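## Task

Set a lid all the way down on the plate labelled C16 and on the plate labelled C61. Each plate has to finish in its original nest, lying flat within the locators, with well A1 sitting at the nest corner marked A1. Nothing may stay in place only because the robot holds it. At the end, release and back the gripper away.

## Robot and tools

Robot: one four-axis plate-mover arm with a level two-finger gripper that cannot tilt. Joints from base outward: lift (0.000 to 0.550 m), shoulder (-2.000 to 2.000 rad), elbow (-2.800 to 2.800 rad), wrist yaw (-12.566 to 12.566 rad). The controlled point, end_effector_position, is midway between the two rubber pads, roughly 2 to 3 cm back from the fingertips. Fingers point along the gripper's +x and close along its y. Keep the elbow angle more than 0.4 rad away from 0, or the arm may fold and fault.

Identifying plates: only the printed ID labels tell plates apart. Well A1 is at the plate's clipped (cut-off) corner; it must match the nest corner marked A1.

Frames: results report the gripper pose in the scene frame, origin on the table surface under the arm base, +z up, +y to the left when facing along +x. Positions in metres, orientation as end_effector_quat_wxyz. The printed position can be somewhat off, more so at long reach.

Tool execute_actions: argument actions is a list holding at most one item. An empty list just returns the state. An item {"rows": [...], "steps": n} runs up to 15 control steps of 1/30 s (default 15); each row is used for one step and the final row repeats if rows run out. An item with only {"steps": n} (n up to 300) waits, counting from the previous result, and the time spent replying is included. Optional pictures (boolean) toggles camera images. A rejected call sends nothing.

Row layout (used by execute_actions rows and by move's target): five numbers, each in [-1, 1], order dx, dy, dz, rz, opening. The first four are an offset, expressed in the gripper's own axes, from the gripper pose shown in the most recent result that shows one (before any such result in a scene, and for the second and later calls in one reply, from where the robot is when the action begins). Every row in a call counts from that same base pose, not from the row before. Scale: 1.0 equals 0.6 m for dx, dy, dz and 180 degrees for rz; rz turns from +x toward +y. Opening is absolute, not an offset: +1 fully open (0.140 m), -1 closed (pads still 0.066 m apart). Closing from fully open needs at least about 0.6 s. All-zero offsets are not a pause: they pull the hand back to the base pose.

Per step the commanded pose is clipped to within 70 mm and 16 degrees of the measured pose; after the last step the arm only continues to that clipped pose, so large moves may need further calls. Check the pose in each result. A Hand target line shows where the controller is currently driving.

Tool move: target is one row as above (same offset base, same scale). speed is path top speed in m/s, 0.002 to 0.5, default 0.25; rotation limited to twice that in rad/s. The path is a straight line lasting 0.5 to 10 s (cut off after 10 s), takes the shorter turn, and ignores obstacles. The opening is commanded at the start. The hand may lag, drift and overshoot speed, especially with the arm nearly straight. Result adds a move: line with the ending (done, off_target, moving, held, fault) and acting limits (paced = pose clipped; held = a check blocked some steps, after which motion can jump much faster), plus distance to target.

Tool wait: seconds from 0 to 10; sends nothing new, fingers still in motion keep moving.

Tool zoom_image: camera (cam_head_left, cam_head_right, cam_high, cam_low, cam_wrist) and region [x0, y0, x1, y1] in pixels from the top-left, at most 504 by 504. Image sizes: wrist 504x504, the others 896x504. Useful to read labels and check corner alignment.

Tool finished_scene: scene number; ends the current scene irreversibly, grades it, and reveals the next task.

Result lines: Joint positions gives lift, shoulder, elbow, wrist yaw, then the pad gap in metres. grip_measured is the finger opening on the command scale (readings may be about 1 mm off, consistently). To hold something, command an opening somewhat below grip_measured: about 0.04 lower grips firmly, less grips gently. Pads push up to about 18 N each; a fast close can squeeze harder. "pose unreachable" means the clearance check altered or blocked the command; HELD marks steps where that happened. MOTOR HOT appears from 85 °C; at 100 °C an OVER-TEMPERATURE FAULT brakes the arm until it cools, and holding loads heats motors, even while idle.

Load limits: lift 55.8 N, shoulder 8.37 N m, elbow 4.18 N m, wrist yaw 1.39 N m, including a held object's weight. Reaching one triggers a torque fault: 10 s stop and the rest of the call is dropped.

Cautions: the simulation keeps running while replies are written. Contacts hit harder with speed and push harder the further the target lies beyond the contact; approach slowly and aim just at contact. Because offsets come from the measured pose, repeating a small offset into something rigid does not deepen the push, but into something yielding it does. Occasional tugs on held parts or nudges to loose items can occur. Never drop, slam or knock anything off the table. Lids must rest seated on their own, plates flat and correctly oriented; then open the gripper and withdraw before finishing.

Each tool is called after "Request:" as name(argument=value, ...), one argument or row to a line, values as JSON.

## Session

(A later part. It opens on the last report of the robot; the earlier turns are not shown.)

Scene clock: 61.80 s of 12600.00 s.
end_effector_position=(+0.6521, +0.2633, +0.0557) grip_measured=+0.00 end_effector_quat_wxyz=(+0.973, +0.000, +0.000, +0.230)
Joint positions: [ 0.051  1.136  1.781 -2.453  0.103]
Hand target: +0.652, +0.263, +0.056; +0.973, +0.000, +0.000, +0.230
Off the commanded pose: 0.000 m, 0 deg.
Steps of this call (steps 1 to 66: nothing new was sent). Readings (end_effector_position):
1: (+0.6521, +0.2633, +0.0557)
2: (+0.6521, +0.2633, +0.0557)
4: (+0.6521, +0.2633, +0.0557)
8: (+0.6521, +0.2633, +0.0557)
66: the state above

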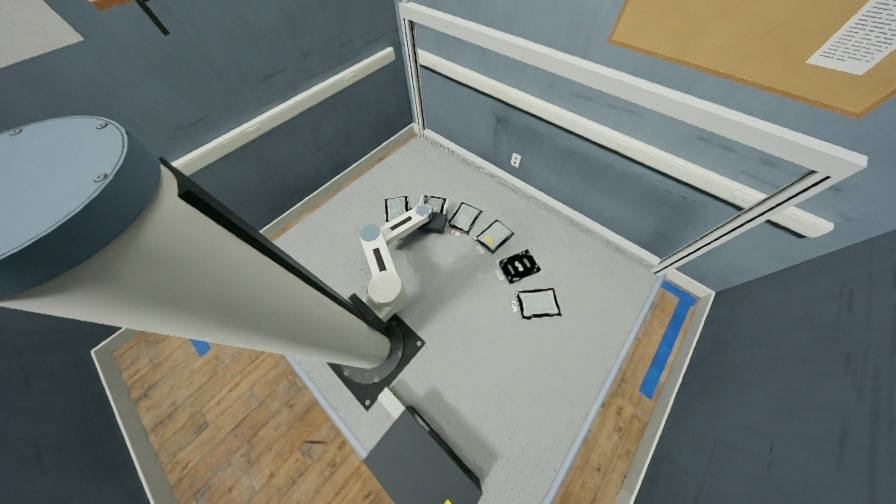

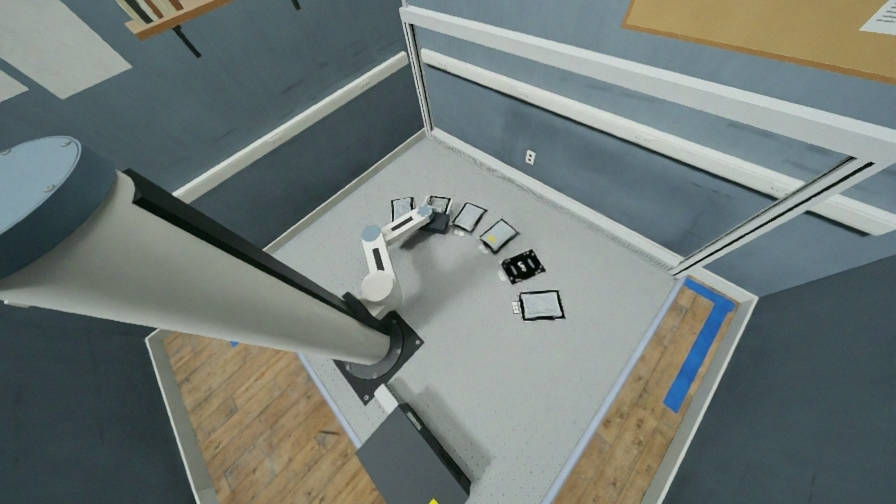

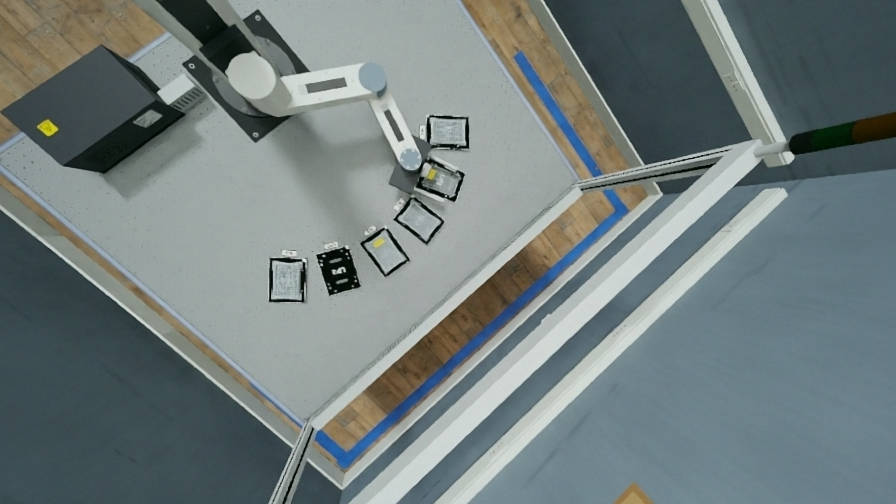

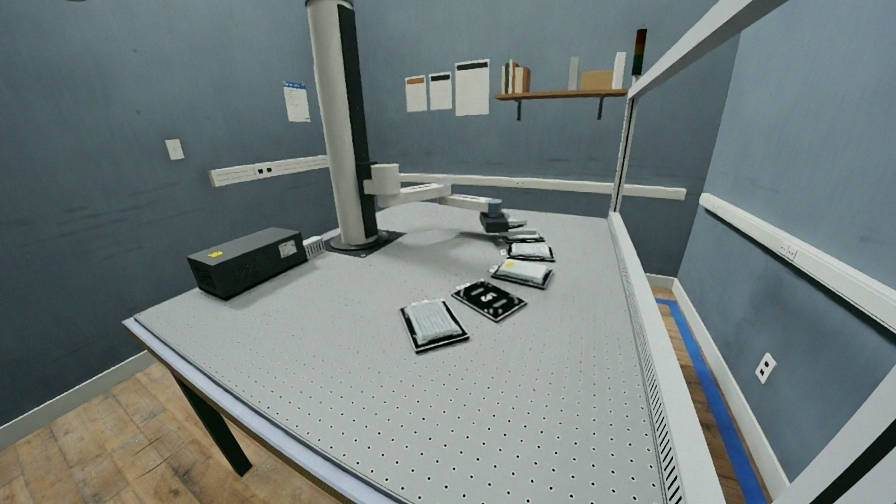

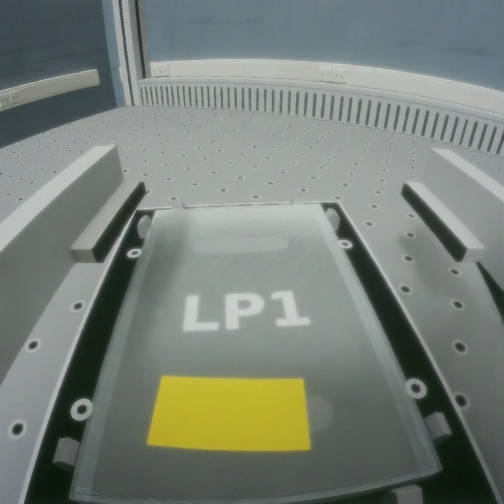

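Request:
move(
  target=[0, 0.0008, -0.0503, 0, 0],
  speed=0.06,
)

Scene clock: 64.03 s of 12600.00 s.
end_effector_position=(+0.6476, +0.2748, +0.0255) grip_measured=+0.00 end_effector_quat_wxyz=(+0.965, +0.000, +0.000, +0.262)
Joint positions: [ 0.021  1.139  1.791 -2.4    0.103]
Hand target: +0.648, +0.275, +0.026; +0.965, +0.000, +0.000, +0.262
Off the commanded pose: 0.000 m, 0 deg.
move: done

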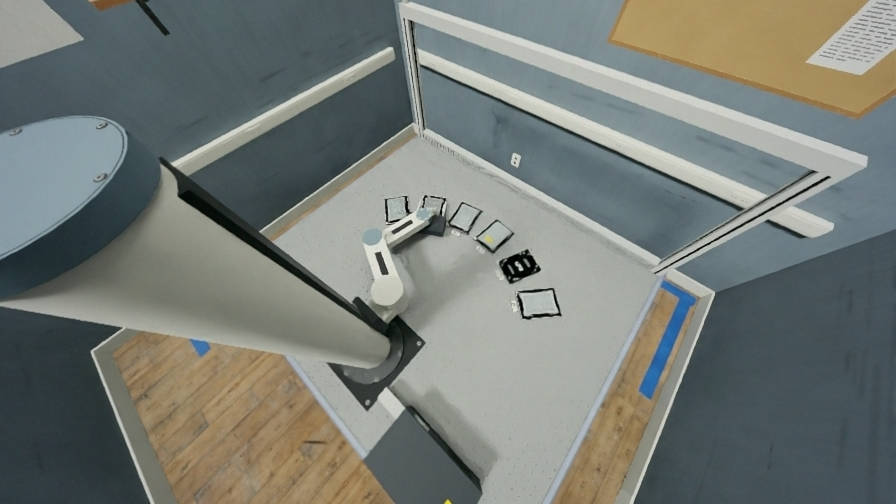

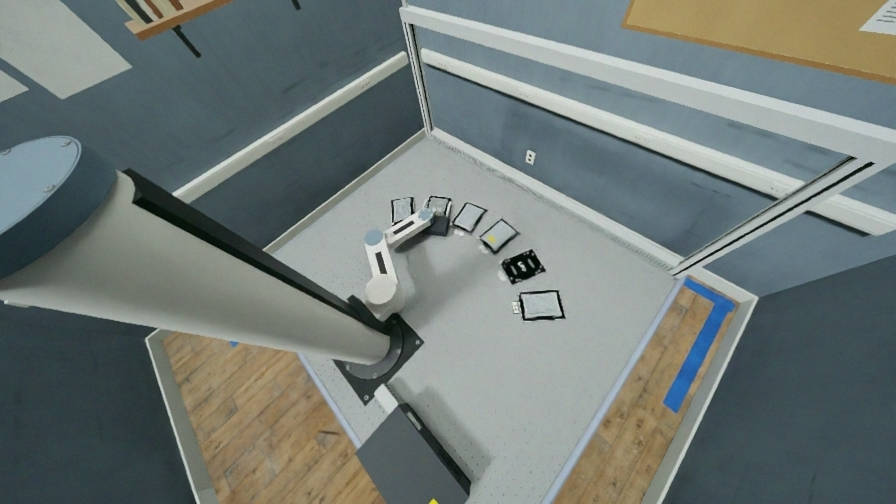

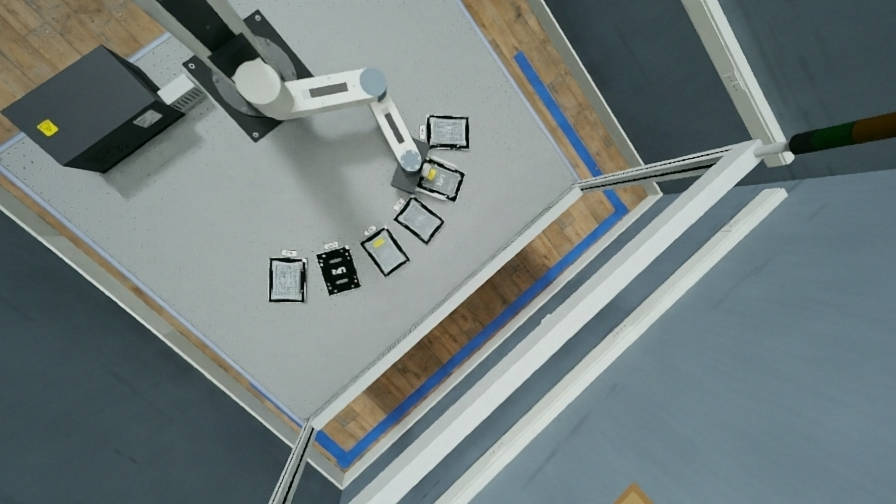

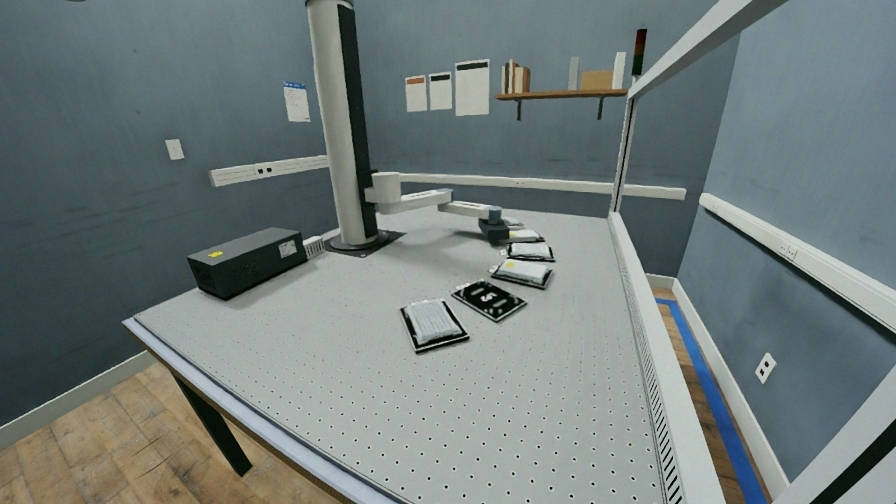

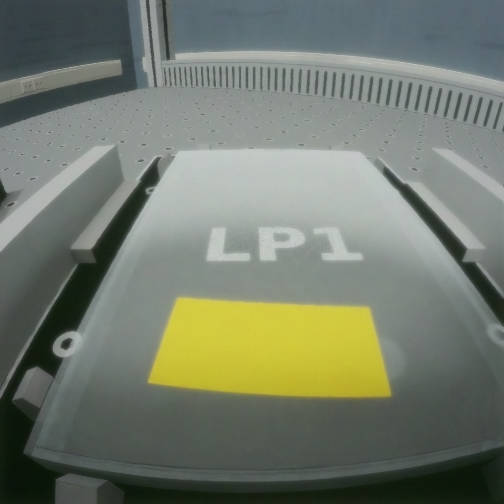

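Request:
execute_actions(
  actions=[
    {"rows":[[0,0,0,0,-0.1],[0,0,0,0,-0.2],[0,0,0,0,-0.28],[0,0,0,0,-0.34],[0,0,0,0,-0.38],[0,0,0,0,-0.41],[0,0,0,0,-0.43],[0,0,0,0,-0.45],[0,0,0,0,-0.47],[0,0,0,0,-0.49],[0,0,0,0,-0.5],[0,0,0,0,-0.51],[0,0,0,0,-0.52]],"steps":15},
  ],
  pictures=false,
)

Scene clock: 65.07 s of 12600.00 s.
end_effector_position=(+0.6476, +0.2748, +0.0255) grip_measured=-0.47 end_effector_quat_wxyz=(+0.965, +0.000, +0.000, +0.262)
Joint positions: [ 0.021  1.139  1.791 -2.4    0.086]
Hand target: +0.648, +0.275, +0.026; +0.965, +0.000, +0.000, +0.262
Off the commanded pose: 0.000 m, 0 deg.
Steps of this call (steps 1 to 16: nothing new was sent; steps 17 to 31: all 15 steps of this action). Readings (end_effector_position):
17: (+0.6476, +0.2748, +0.0255)
18: (+0.6476, +0.2748, +0.0255)
20: (+0.6476, +0.2748, +0.0255)
24: (+0.6476, +0.2748, +0.0255)
31: the state above

Request:
move(
  target=[0, 0, 0.05, 0, -0.52],
  speed=0.08,
)

Scene clock: 66.17 s of 12600.00 s.
end_effector_position=(+0.6476, +0.2748, +0.0556) grip_measured=-0.47 end_effector_quat_wxyz=(+0.965, +0.000, +0.000, +0.262)
Joint positions: [ 0.051  1.139  1.791 -2.4    0.086]
Hand target: +0.648, +0.275, +0.056; +0.965, +0.000, +0.000, +0.262
Off the commanded pose: 0.000 m, 0 deg.
move: done

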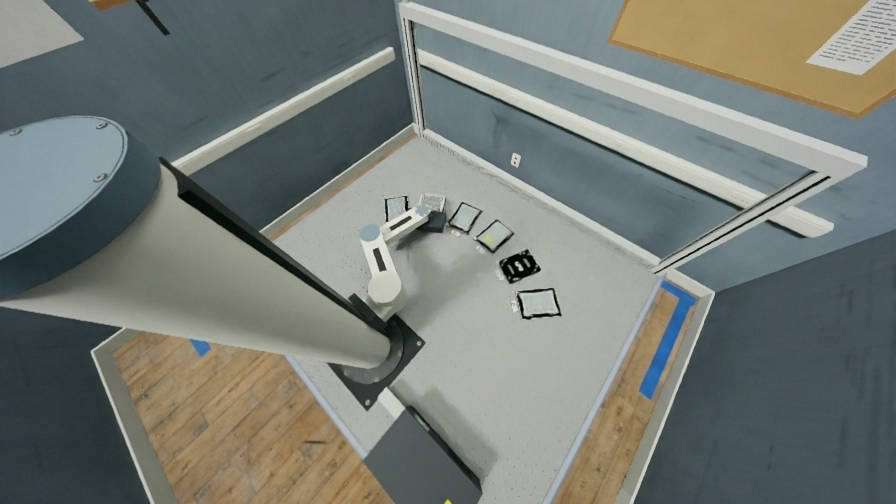

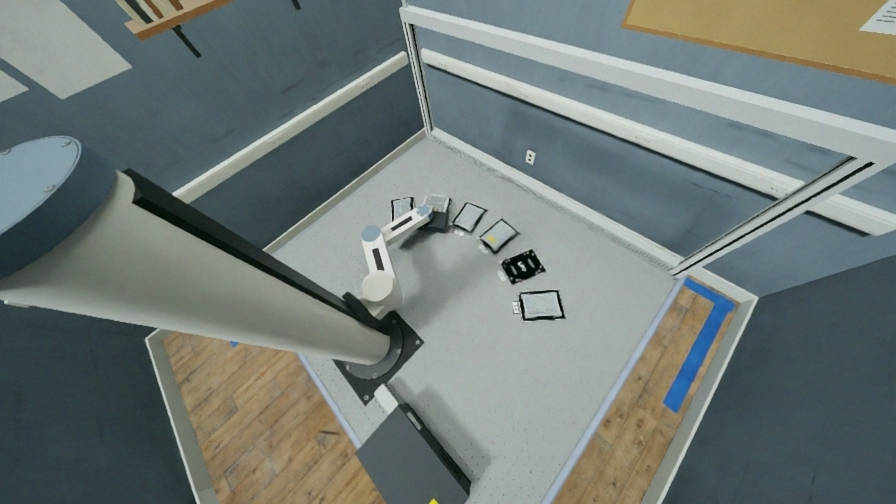

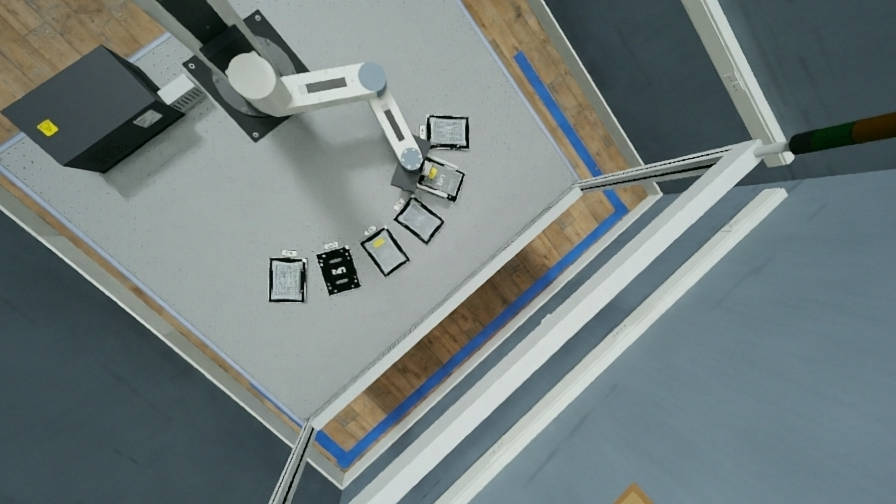

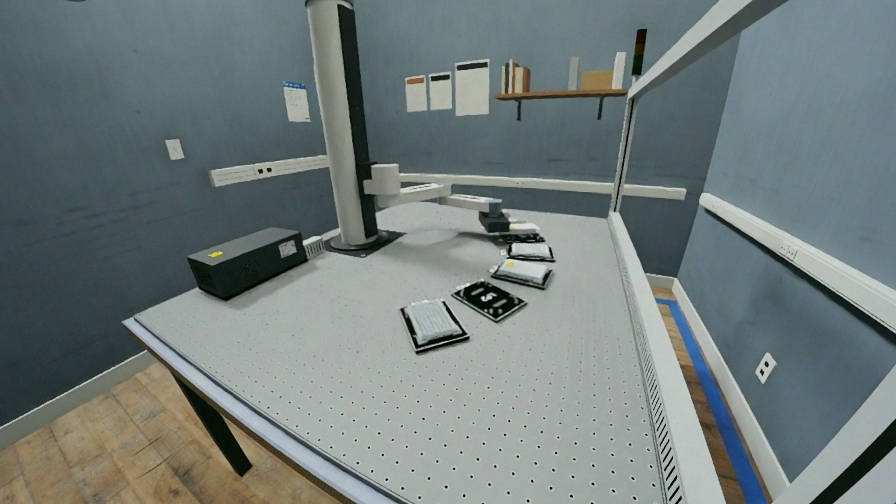

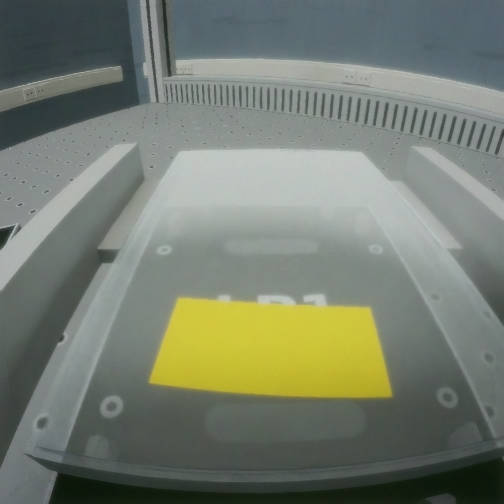

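Request:
move(
  target=[-0.04865, -0.29063, 0.001, -0.1004, -0.52],
  speed=0.3,
)

Scene clock: 67.70 s of 12600.00 s.
end_effector_position=(+0.7105, +0.1094, +0.0561) grip_measured=-0.47 end_effector_quat_wxyz=(+0.994, +0.000, +0.000, +0.107)
Joint positions: [ 0.051  0.811  1.791 -2.387  0.086]
Hand target: +0.710, +0.110, +0.056; +0.994, +0.000, +0.000, +0.107
Off the commanded pose: 0.000 m, 0 deg.
move: done

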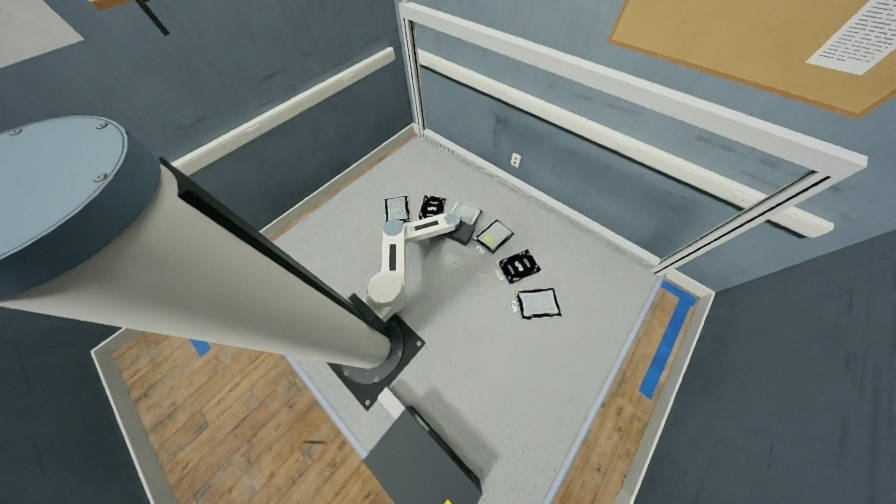

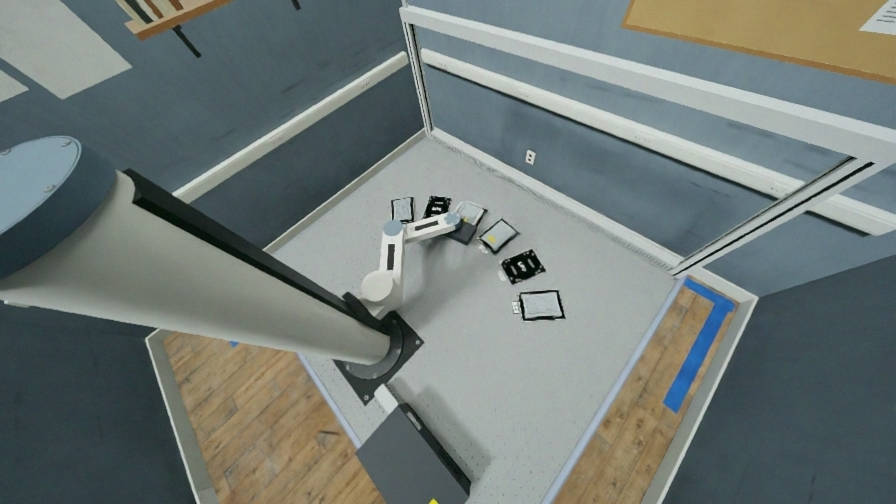

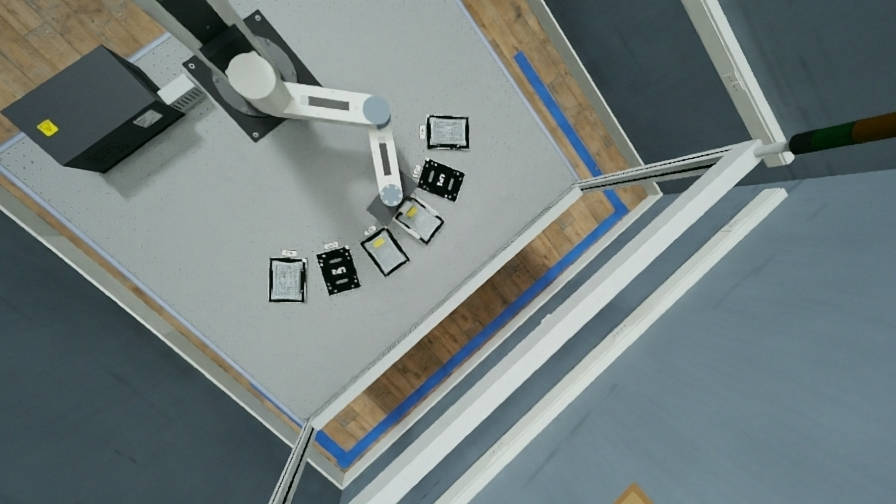

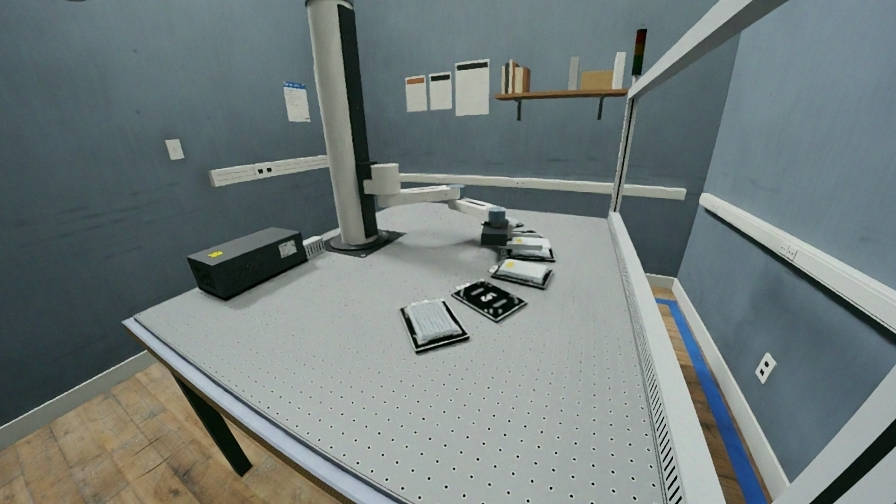

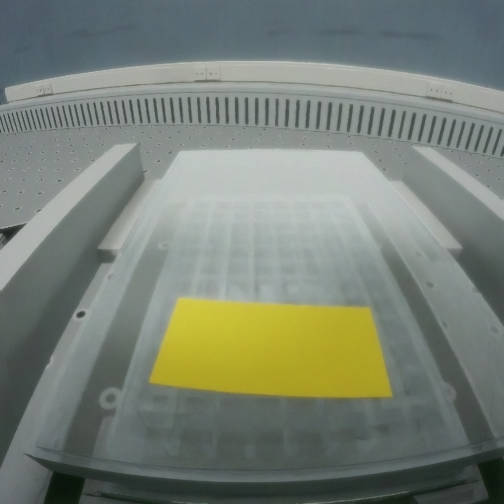

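Request:
move(
  target=[0, 0, -0.018, 0, -0.52],
  speed=0.04,
)

Request:
zoom_image(
  camera="cam_wrist",
  region=[0, 130, 504, 504],
)

Request:
zoom_image(
  camera="cam_wrist",
  region=[20, 420, 140, 504],
)

Scene clock: 69.00 s of 12600.00 s.
end_effector_position=(+0.7105, +0.1094, +0.0453) grip_measured=-0.47 end_effector_quat_wxyz=(+0.994, +0.000, +0.000, +0.107)
Joint positions: [ 0.04   0.811  1.791 -2.387  0.086]
Hand target: +0.710, +0.109, +0.045; +0.994, +0.000, +0.000, +0.107
Off the commanded pose: 0.000 m, 0 deg.
move: done

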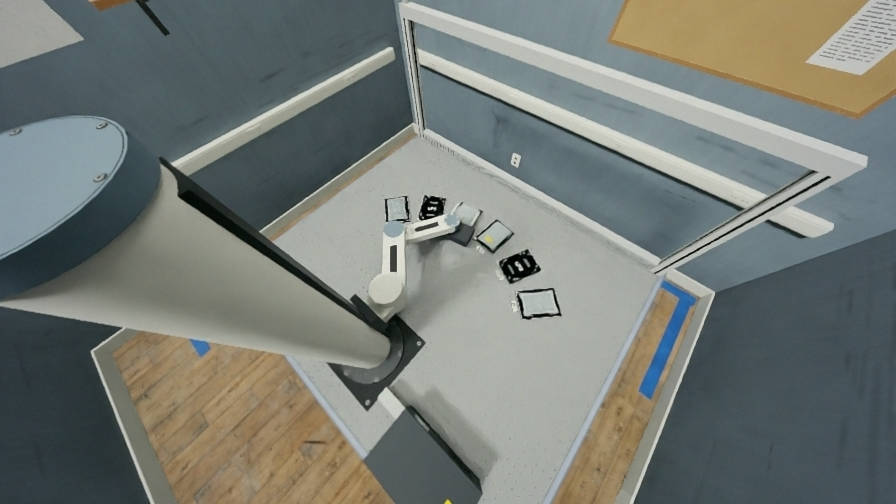

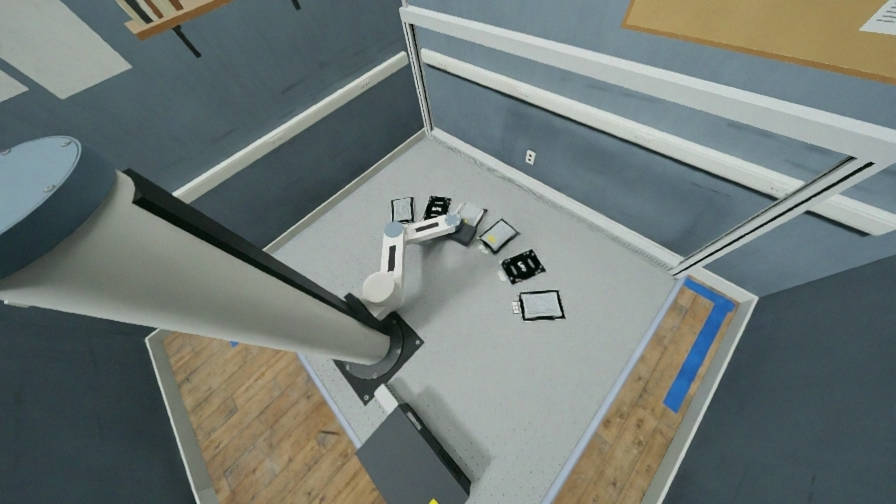

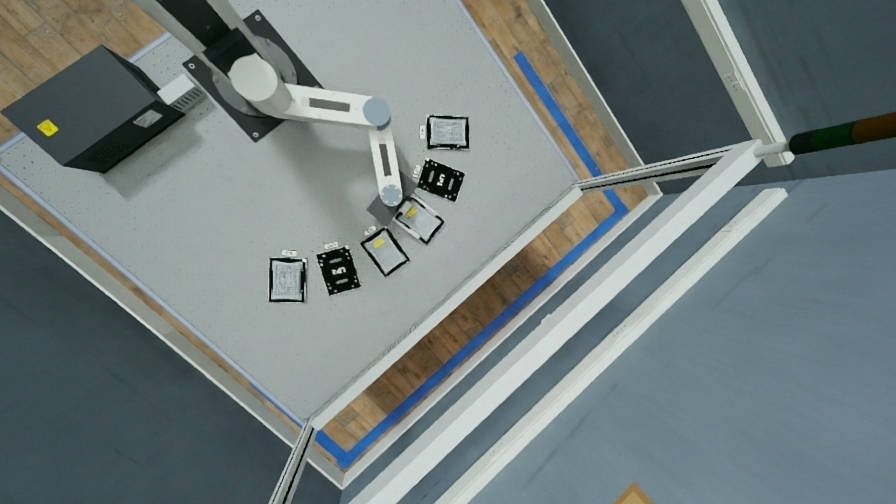

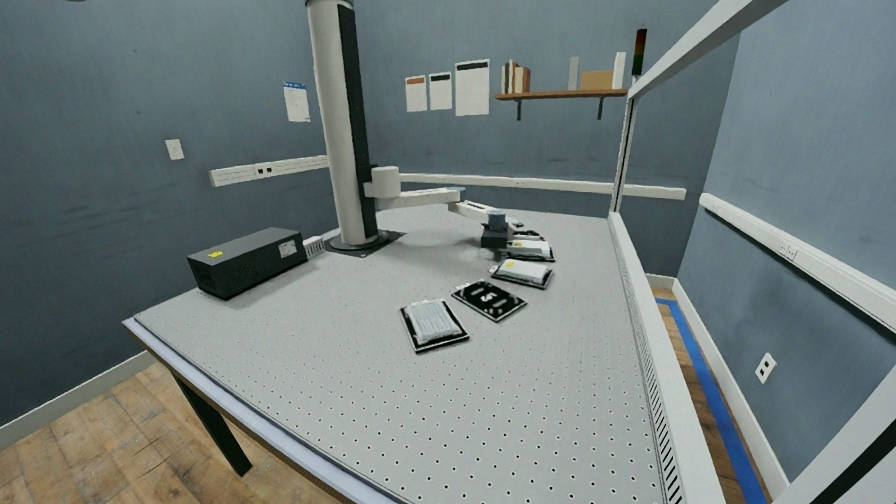

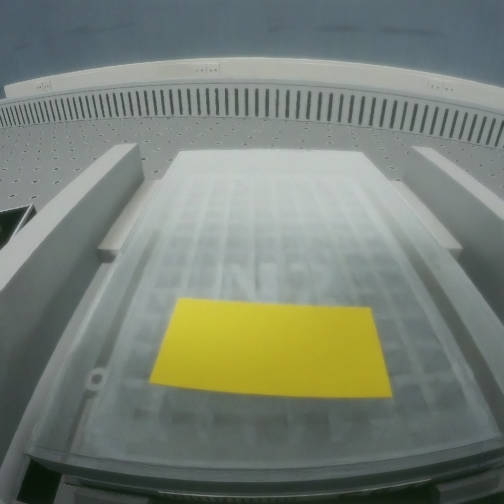

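Region (0, 130, 504, 504) of cam_wrist's 504x504 image, scaled by 1.000; it fills the top 374 rows of this view, and the rest is white.

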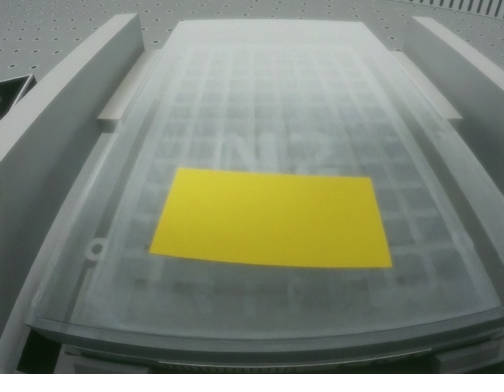

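Region (20, 420, 140, 504) of cam_wrist's 504x504 image, scaled by 4.200, with more detail than that image has; it fills the top 353 rows of this view, and the rest is white.

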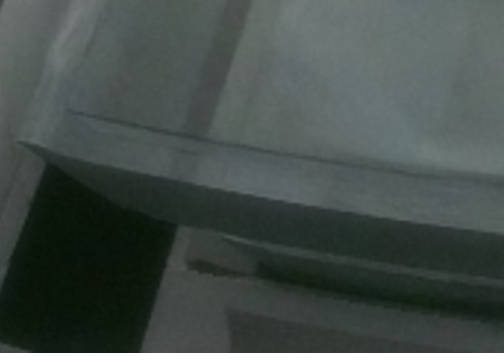

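Request:
move(
  target=[0, 0, -0.0065, 0, -0.52],
  speed=0.015,
)

Request:
zoom_image(
  camera="cam_wrist",
  region=[20, 420, 140, 504],
)

Scene clock: 70.50 s of 12600.00 s.
end_effector_position=(+0.7105, +0.1094, +0.0414) grip_measured=-0.47 end_effector_quat_wxyz=(+0.994, +0.000, +0.000, +0.107)
Joint positions: [ 0.036  0.811  1.791 -2.387  0.086]
Hand target: +0.710, +0.109, +0.041; +0.994, +0.000, +0.000, +0.107
Off the commanded pose: 0.000 m, 0 deg.
move: done

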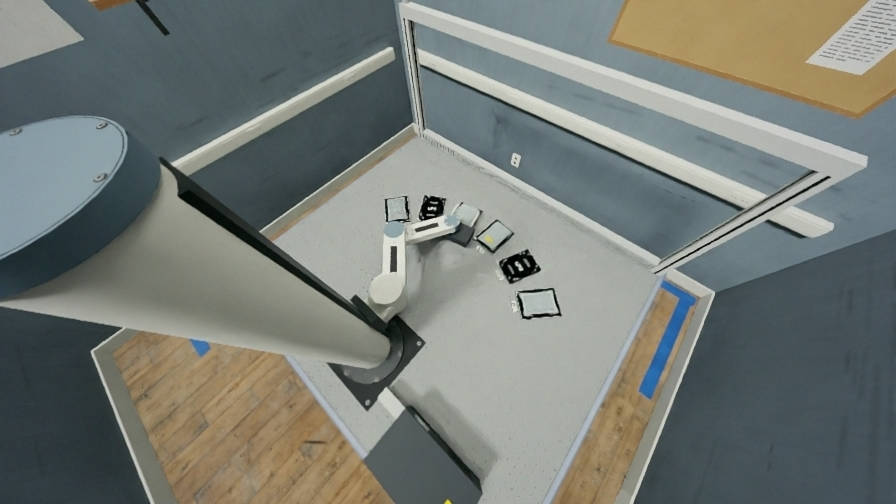

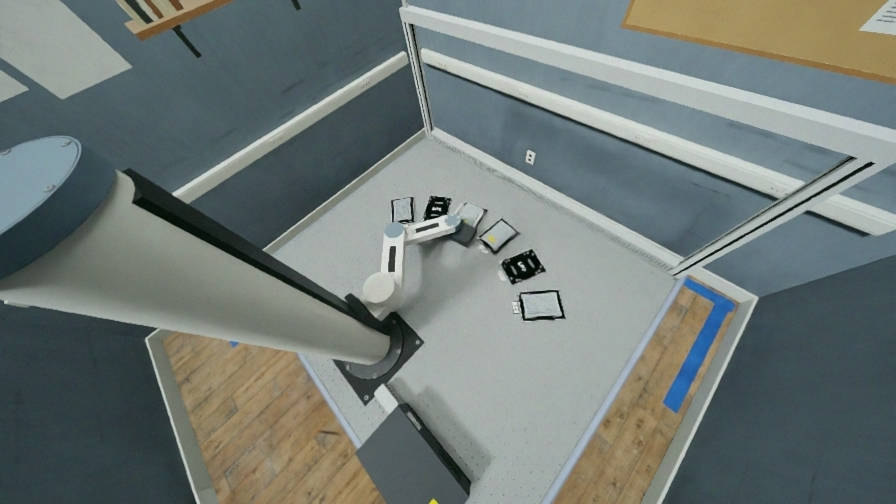

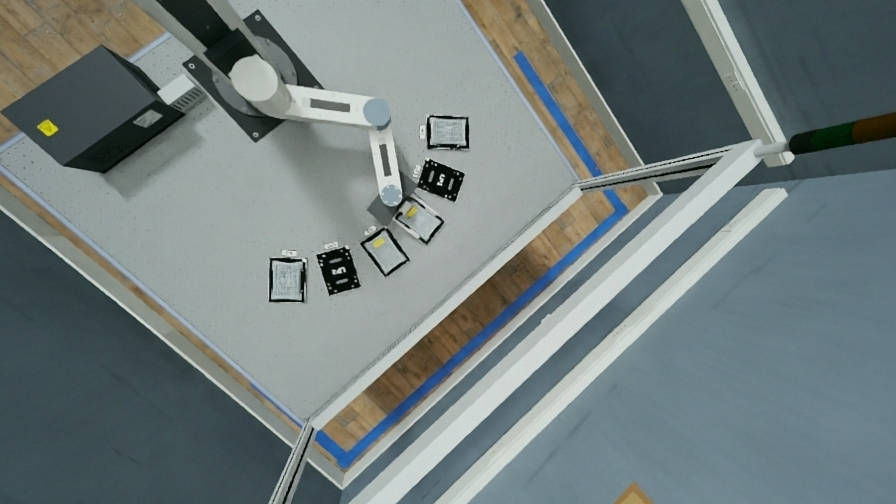

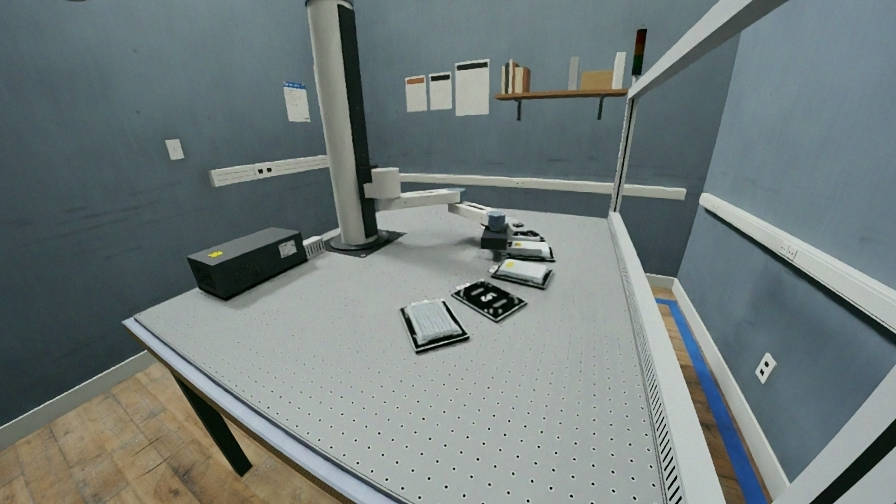

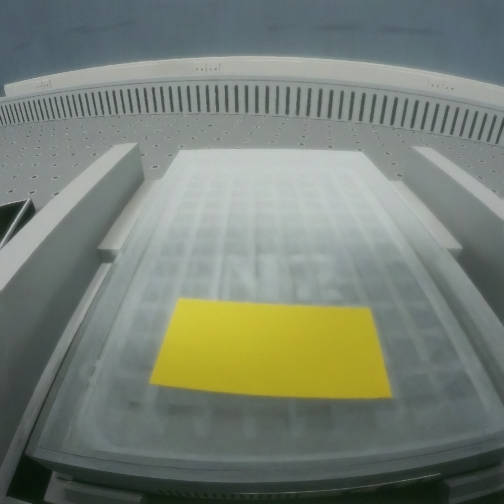

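Region (20, 420, 140, 504) of cam_wrist's 504x504 image, scaled by 4.200, with more detail than that image has; it fills the top 353 rows of this view, and the rest is white.

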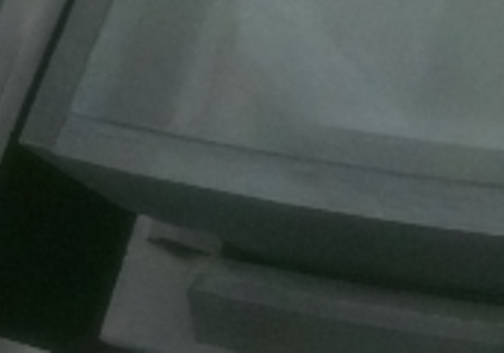

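Request:
move(
  target=[0, 0, -0.0092, 0, -0.52],
  speed=0.015,
)

Request:
zoom_image(
  camera="cam_wrist",
  region=[20, 420, 140, 504],
)

Scene clock: 71.60 s of 12600.00 s.
end_effector_position=(+0.7107, +0.1098, +0.0362) grip_measured=-0.47 end_effector_quat_wxyz=(+0.994, +0.000, +0.000, +0.107)
Joint positions: [ 0.031  0.811  1.792 -2.389  0.086]
Hand target: +0.710, +0.109, +0.036; +0.994, +0.000, +0.000, +0.107
Off the commanded pose: 0.001 m, 0 deg.
move: done

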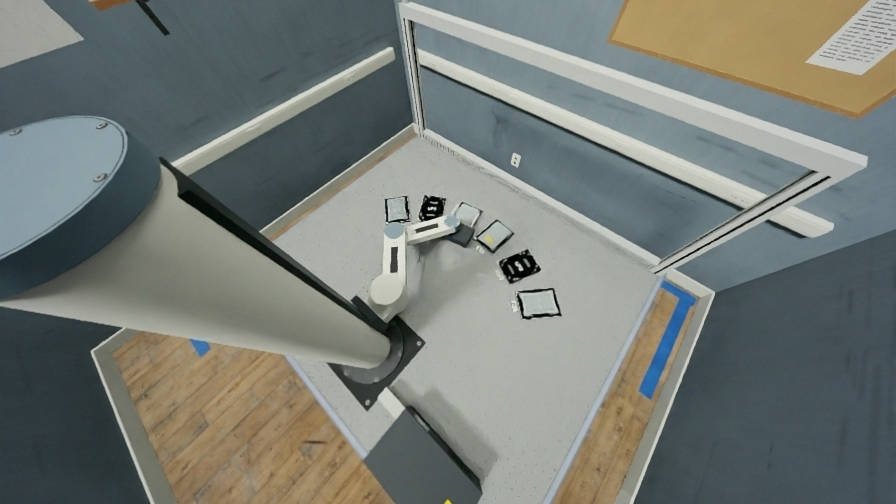

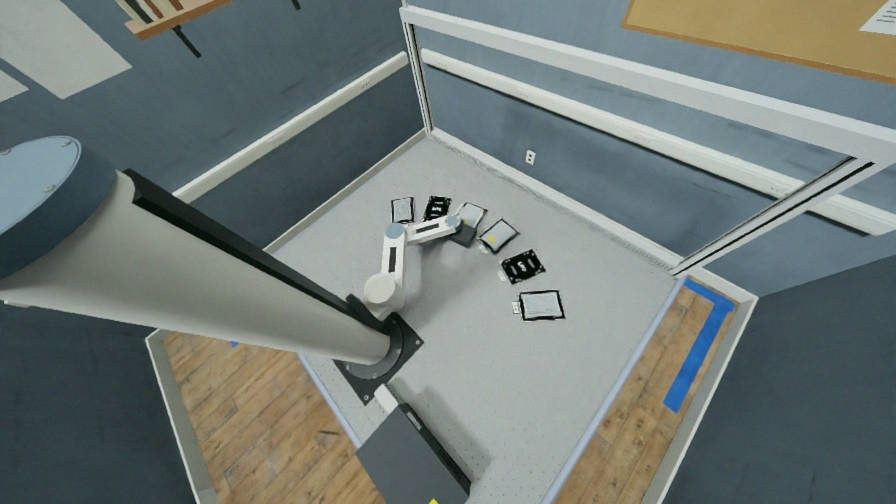

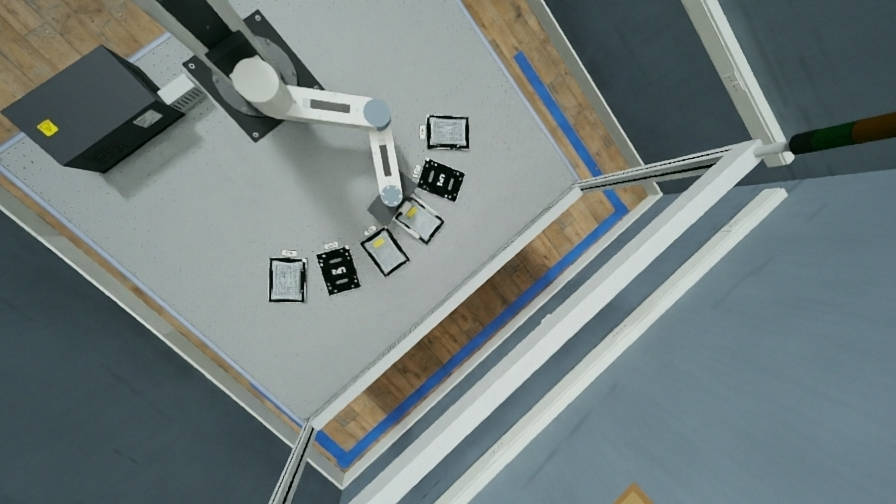

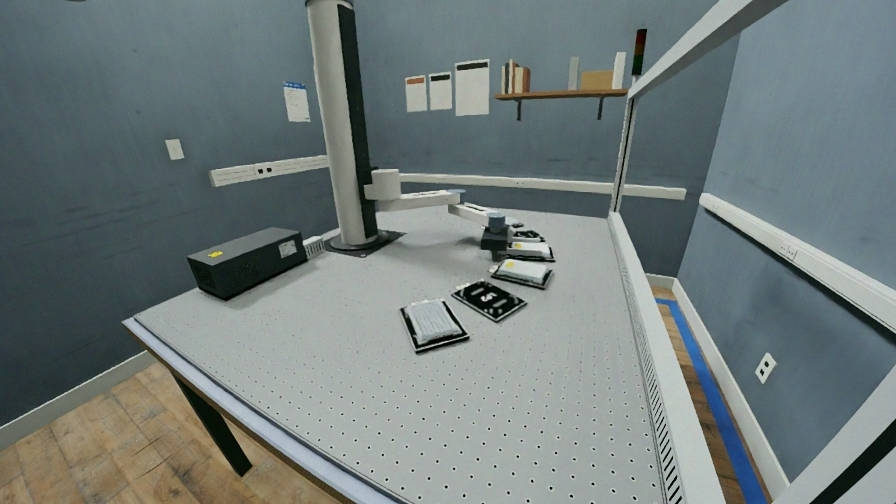

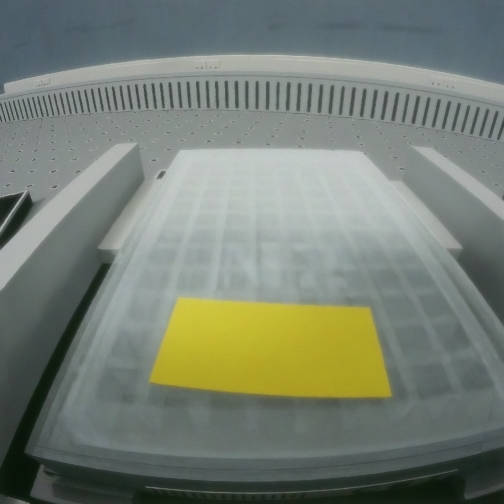

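Region (20, 420, 140, 504) of cam_wrist's 504x504 image, scaled by 4.200, with more detail than that image has; it fills the top 353 rows of this view, and the rest is white.

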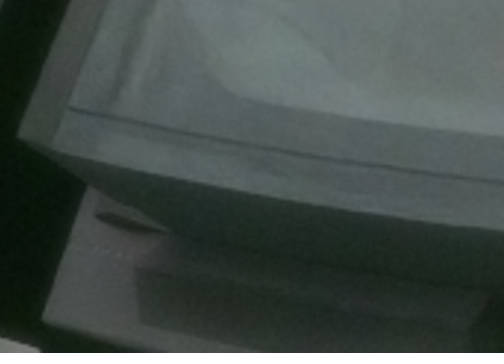

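Request:
execute_actions(
  actions=[
    {"rows":[[0.0003,0.0003,-0.0005,0,-0.52],[0.0003,0.0003,-0.001,0,-0.52]],"steps":8},
  ],
  pictures=false,
)

Scene clock: 72.50 s of 12600.00 s.
end_effector_position=(+0.7110, +0.1099, +0.0359) grip_measured=-0.47 end_effector_quat_wxyz=(+0.994, +0.000, +0.000, +0.107)
Joint positions: [ 0.031  0.811  1.794 -2.391  0.086]
Hand target: +0.711, +0.110, +0.036; +0.994, +0.000, +0.000, +0.107
Off the commanded pose: 0.000 m, 0 deg.
Steps of this call (steps 1 to 19: nothing new was sent; steps 20 to 27: all 8 steps of this action). Readings (end_effector_position):
20: (+0.7109, +0.1098, +0.0362)
21: (+0.7110, +0.1099, +0.0360)
23: (+0.7110, +0.1099, +0.0359)
27: the state above


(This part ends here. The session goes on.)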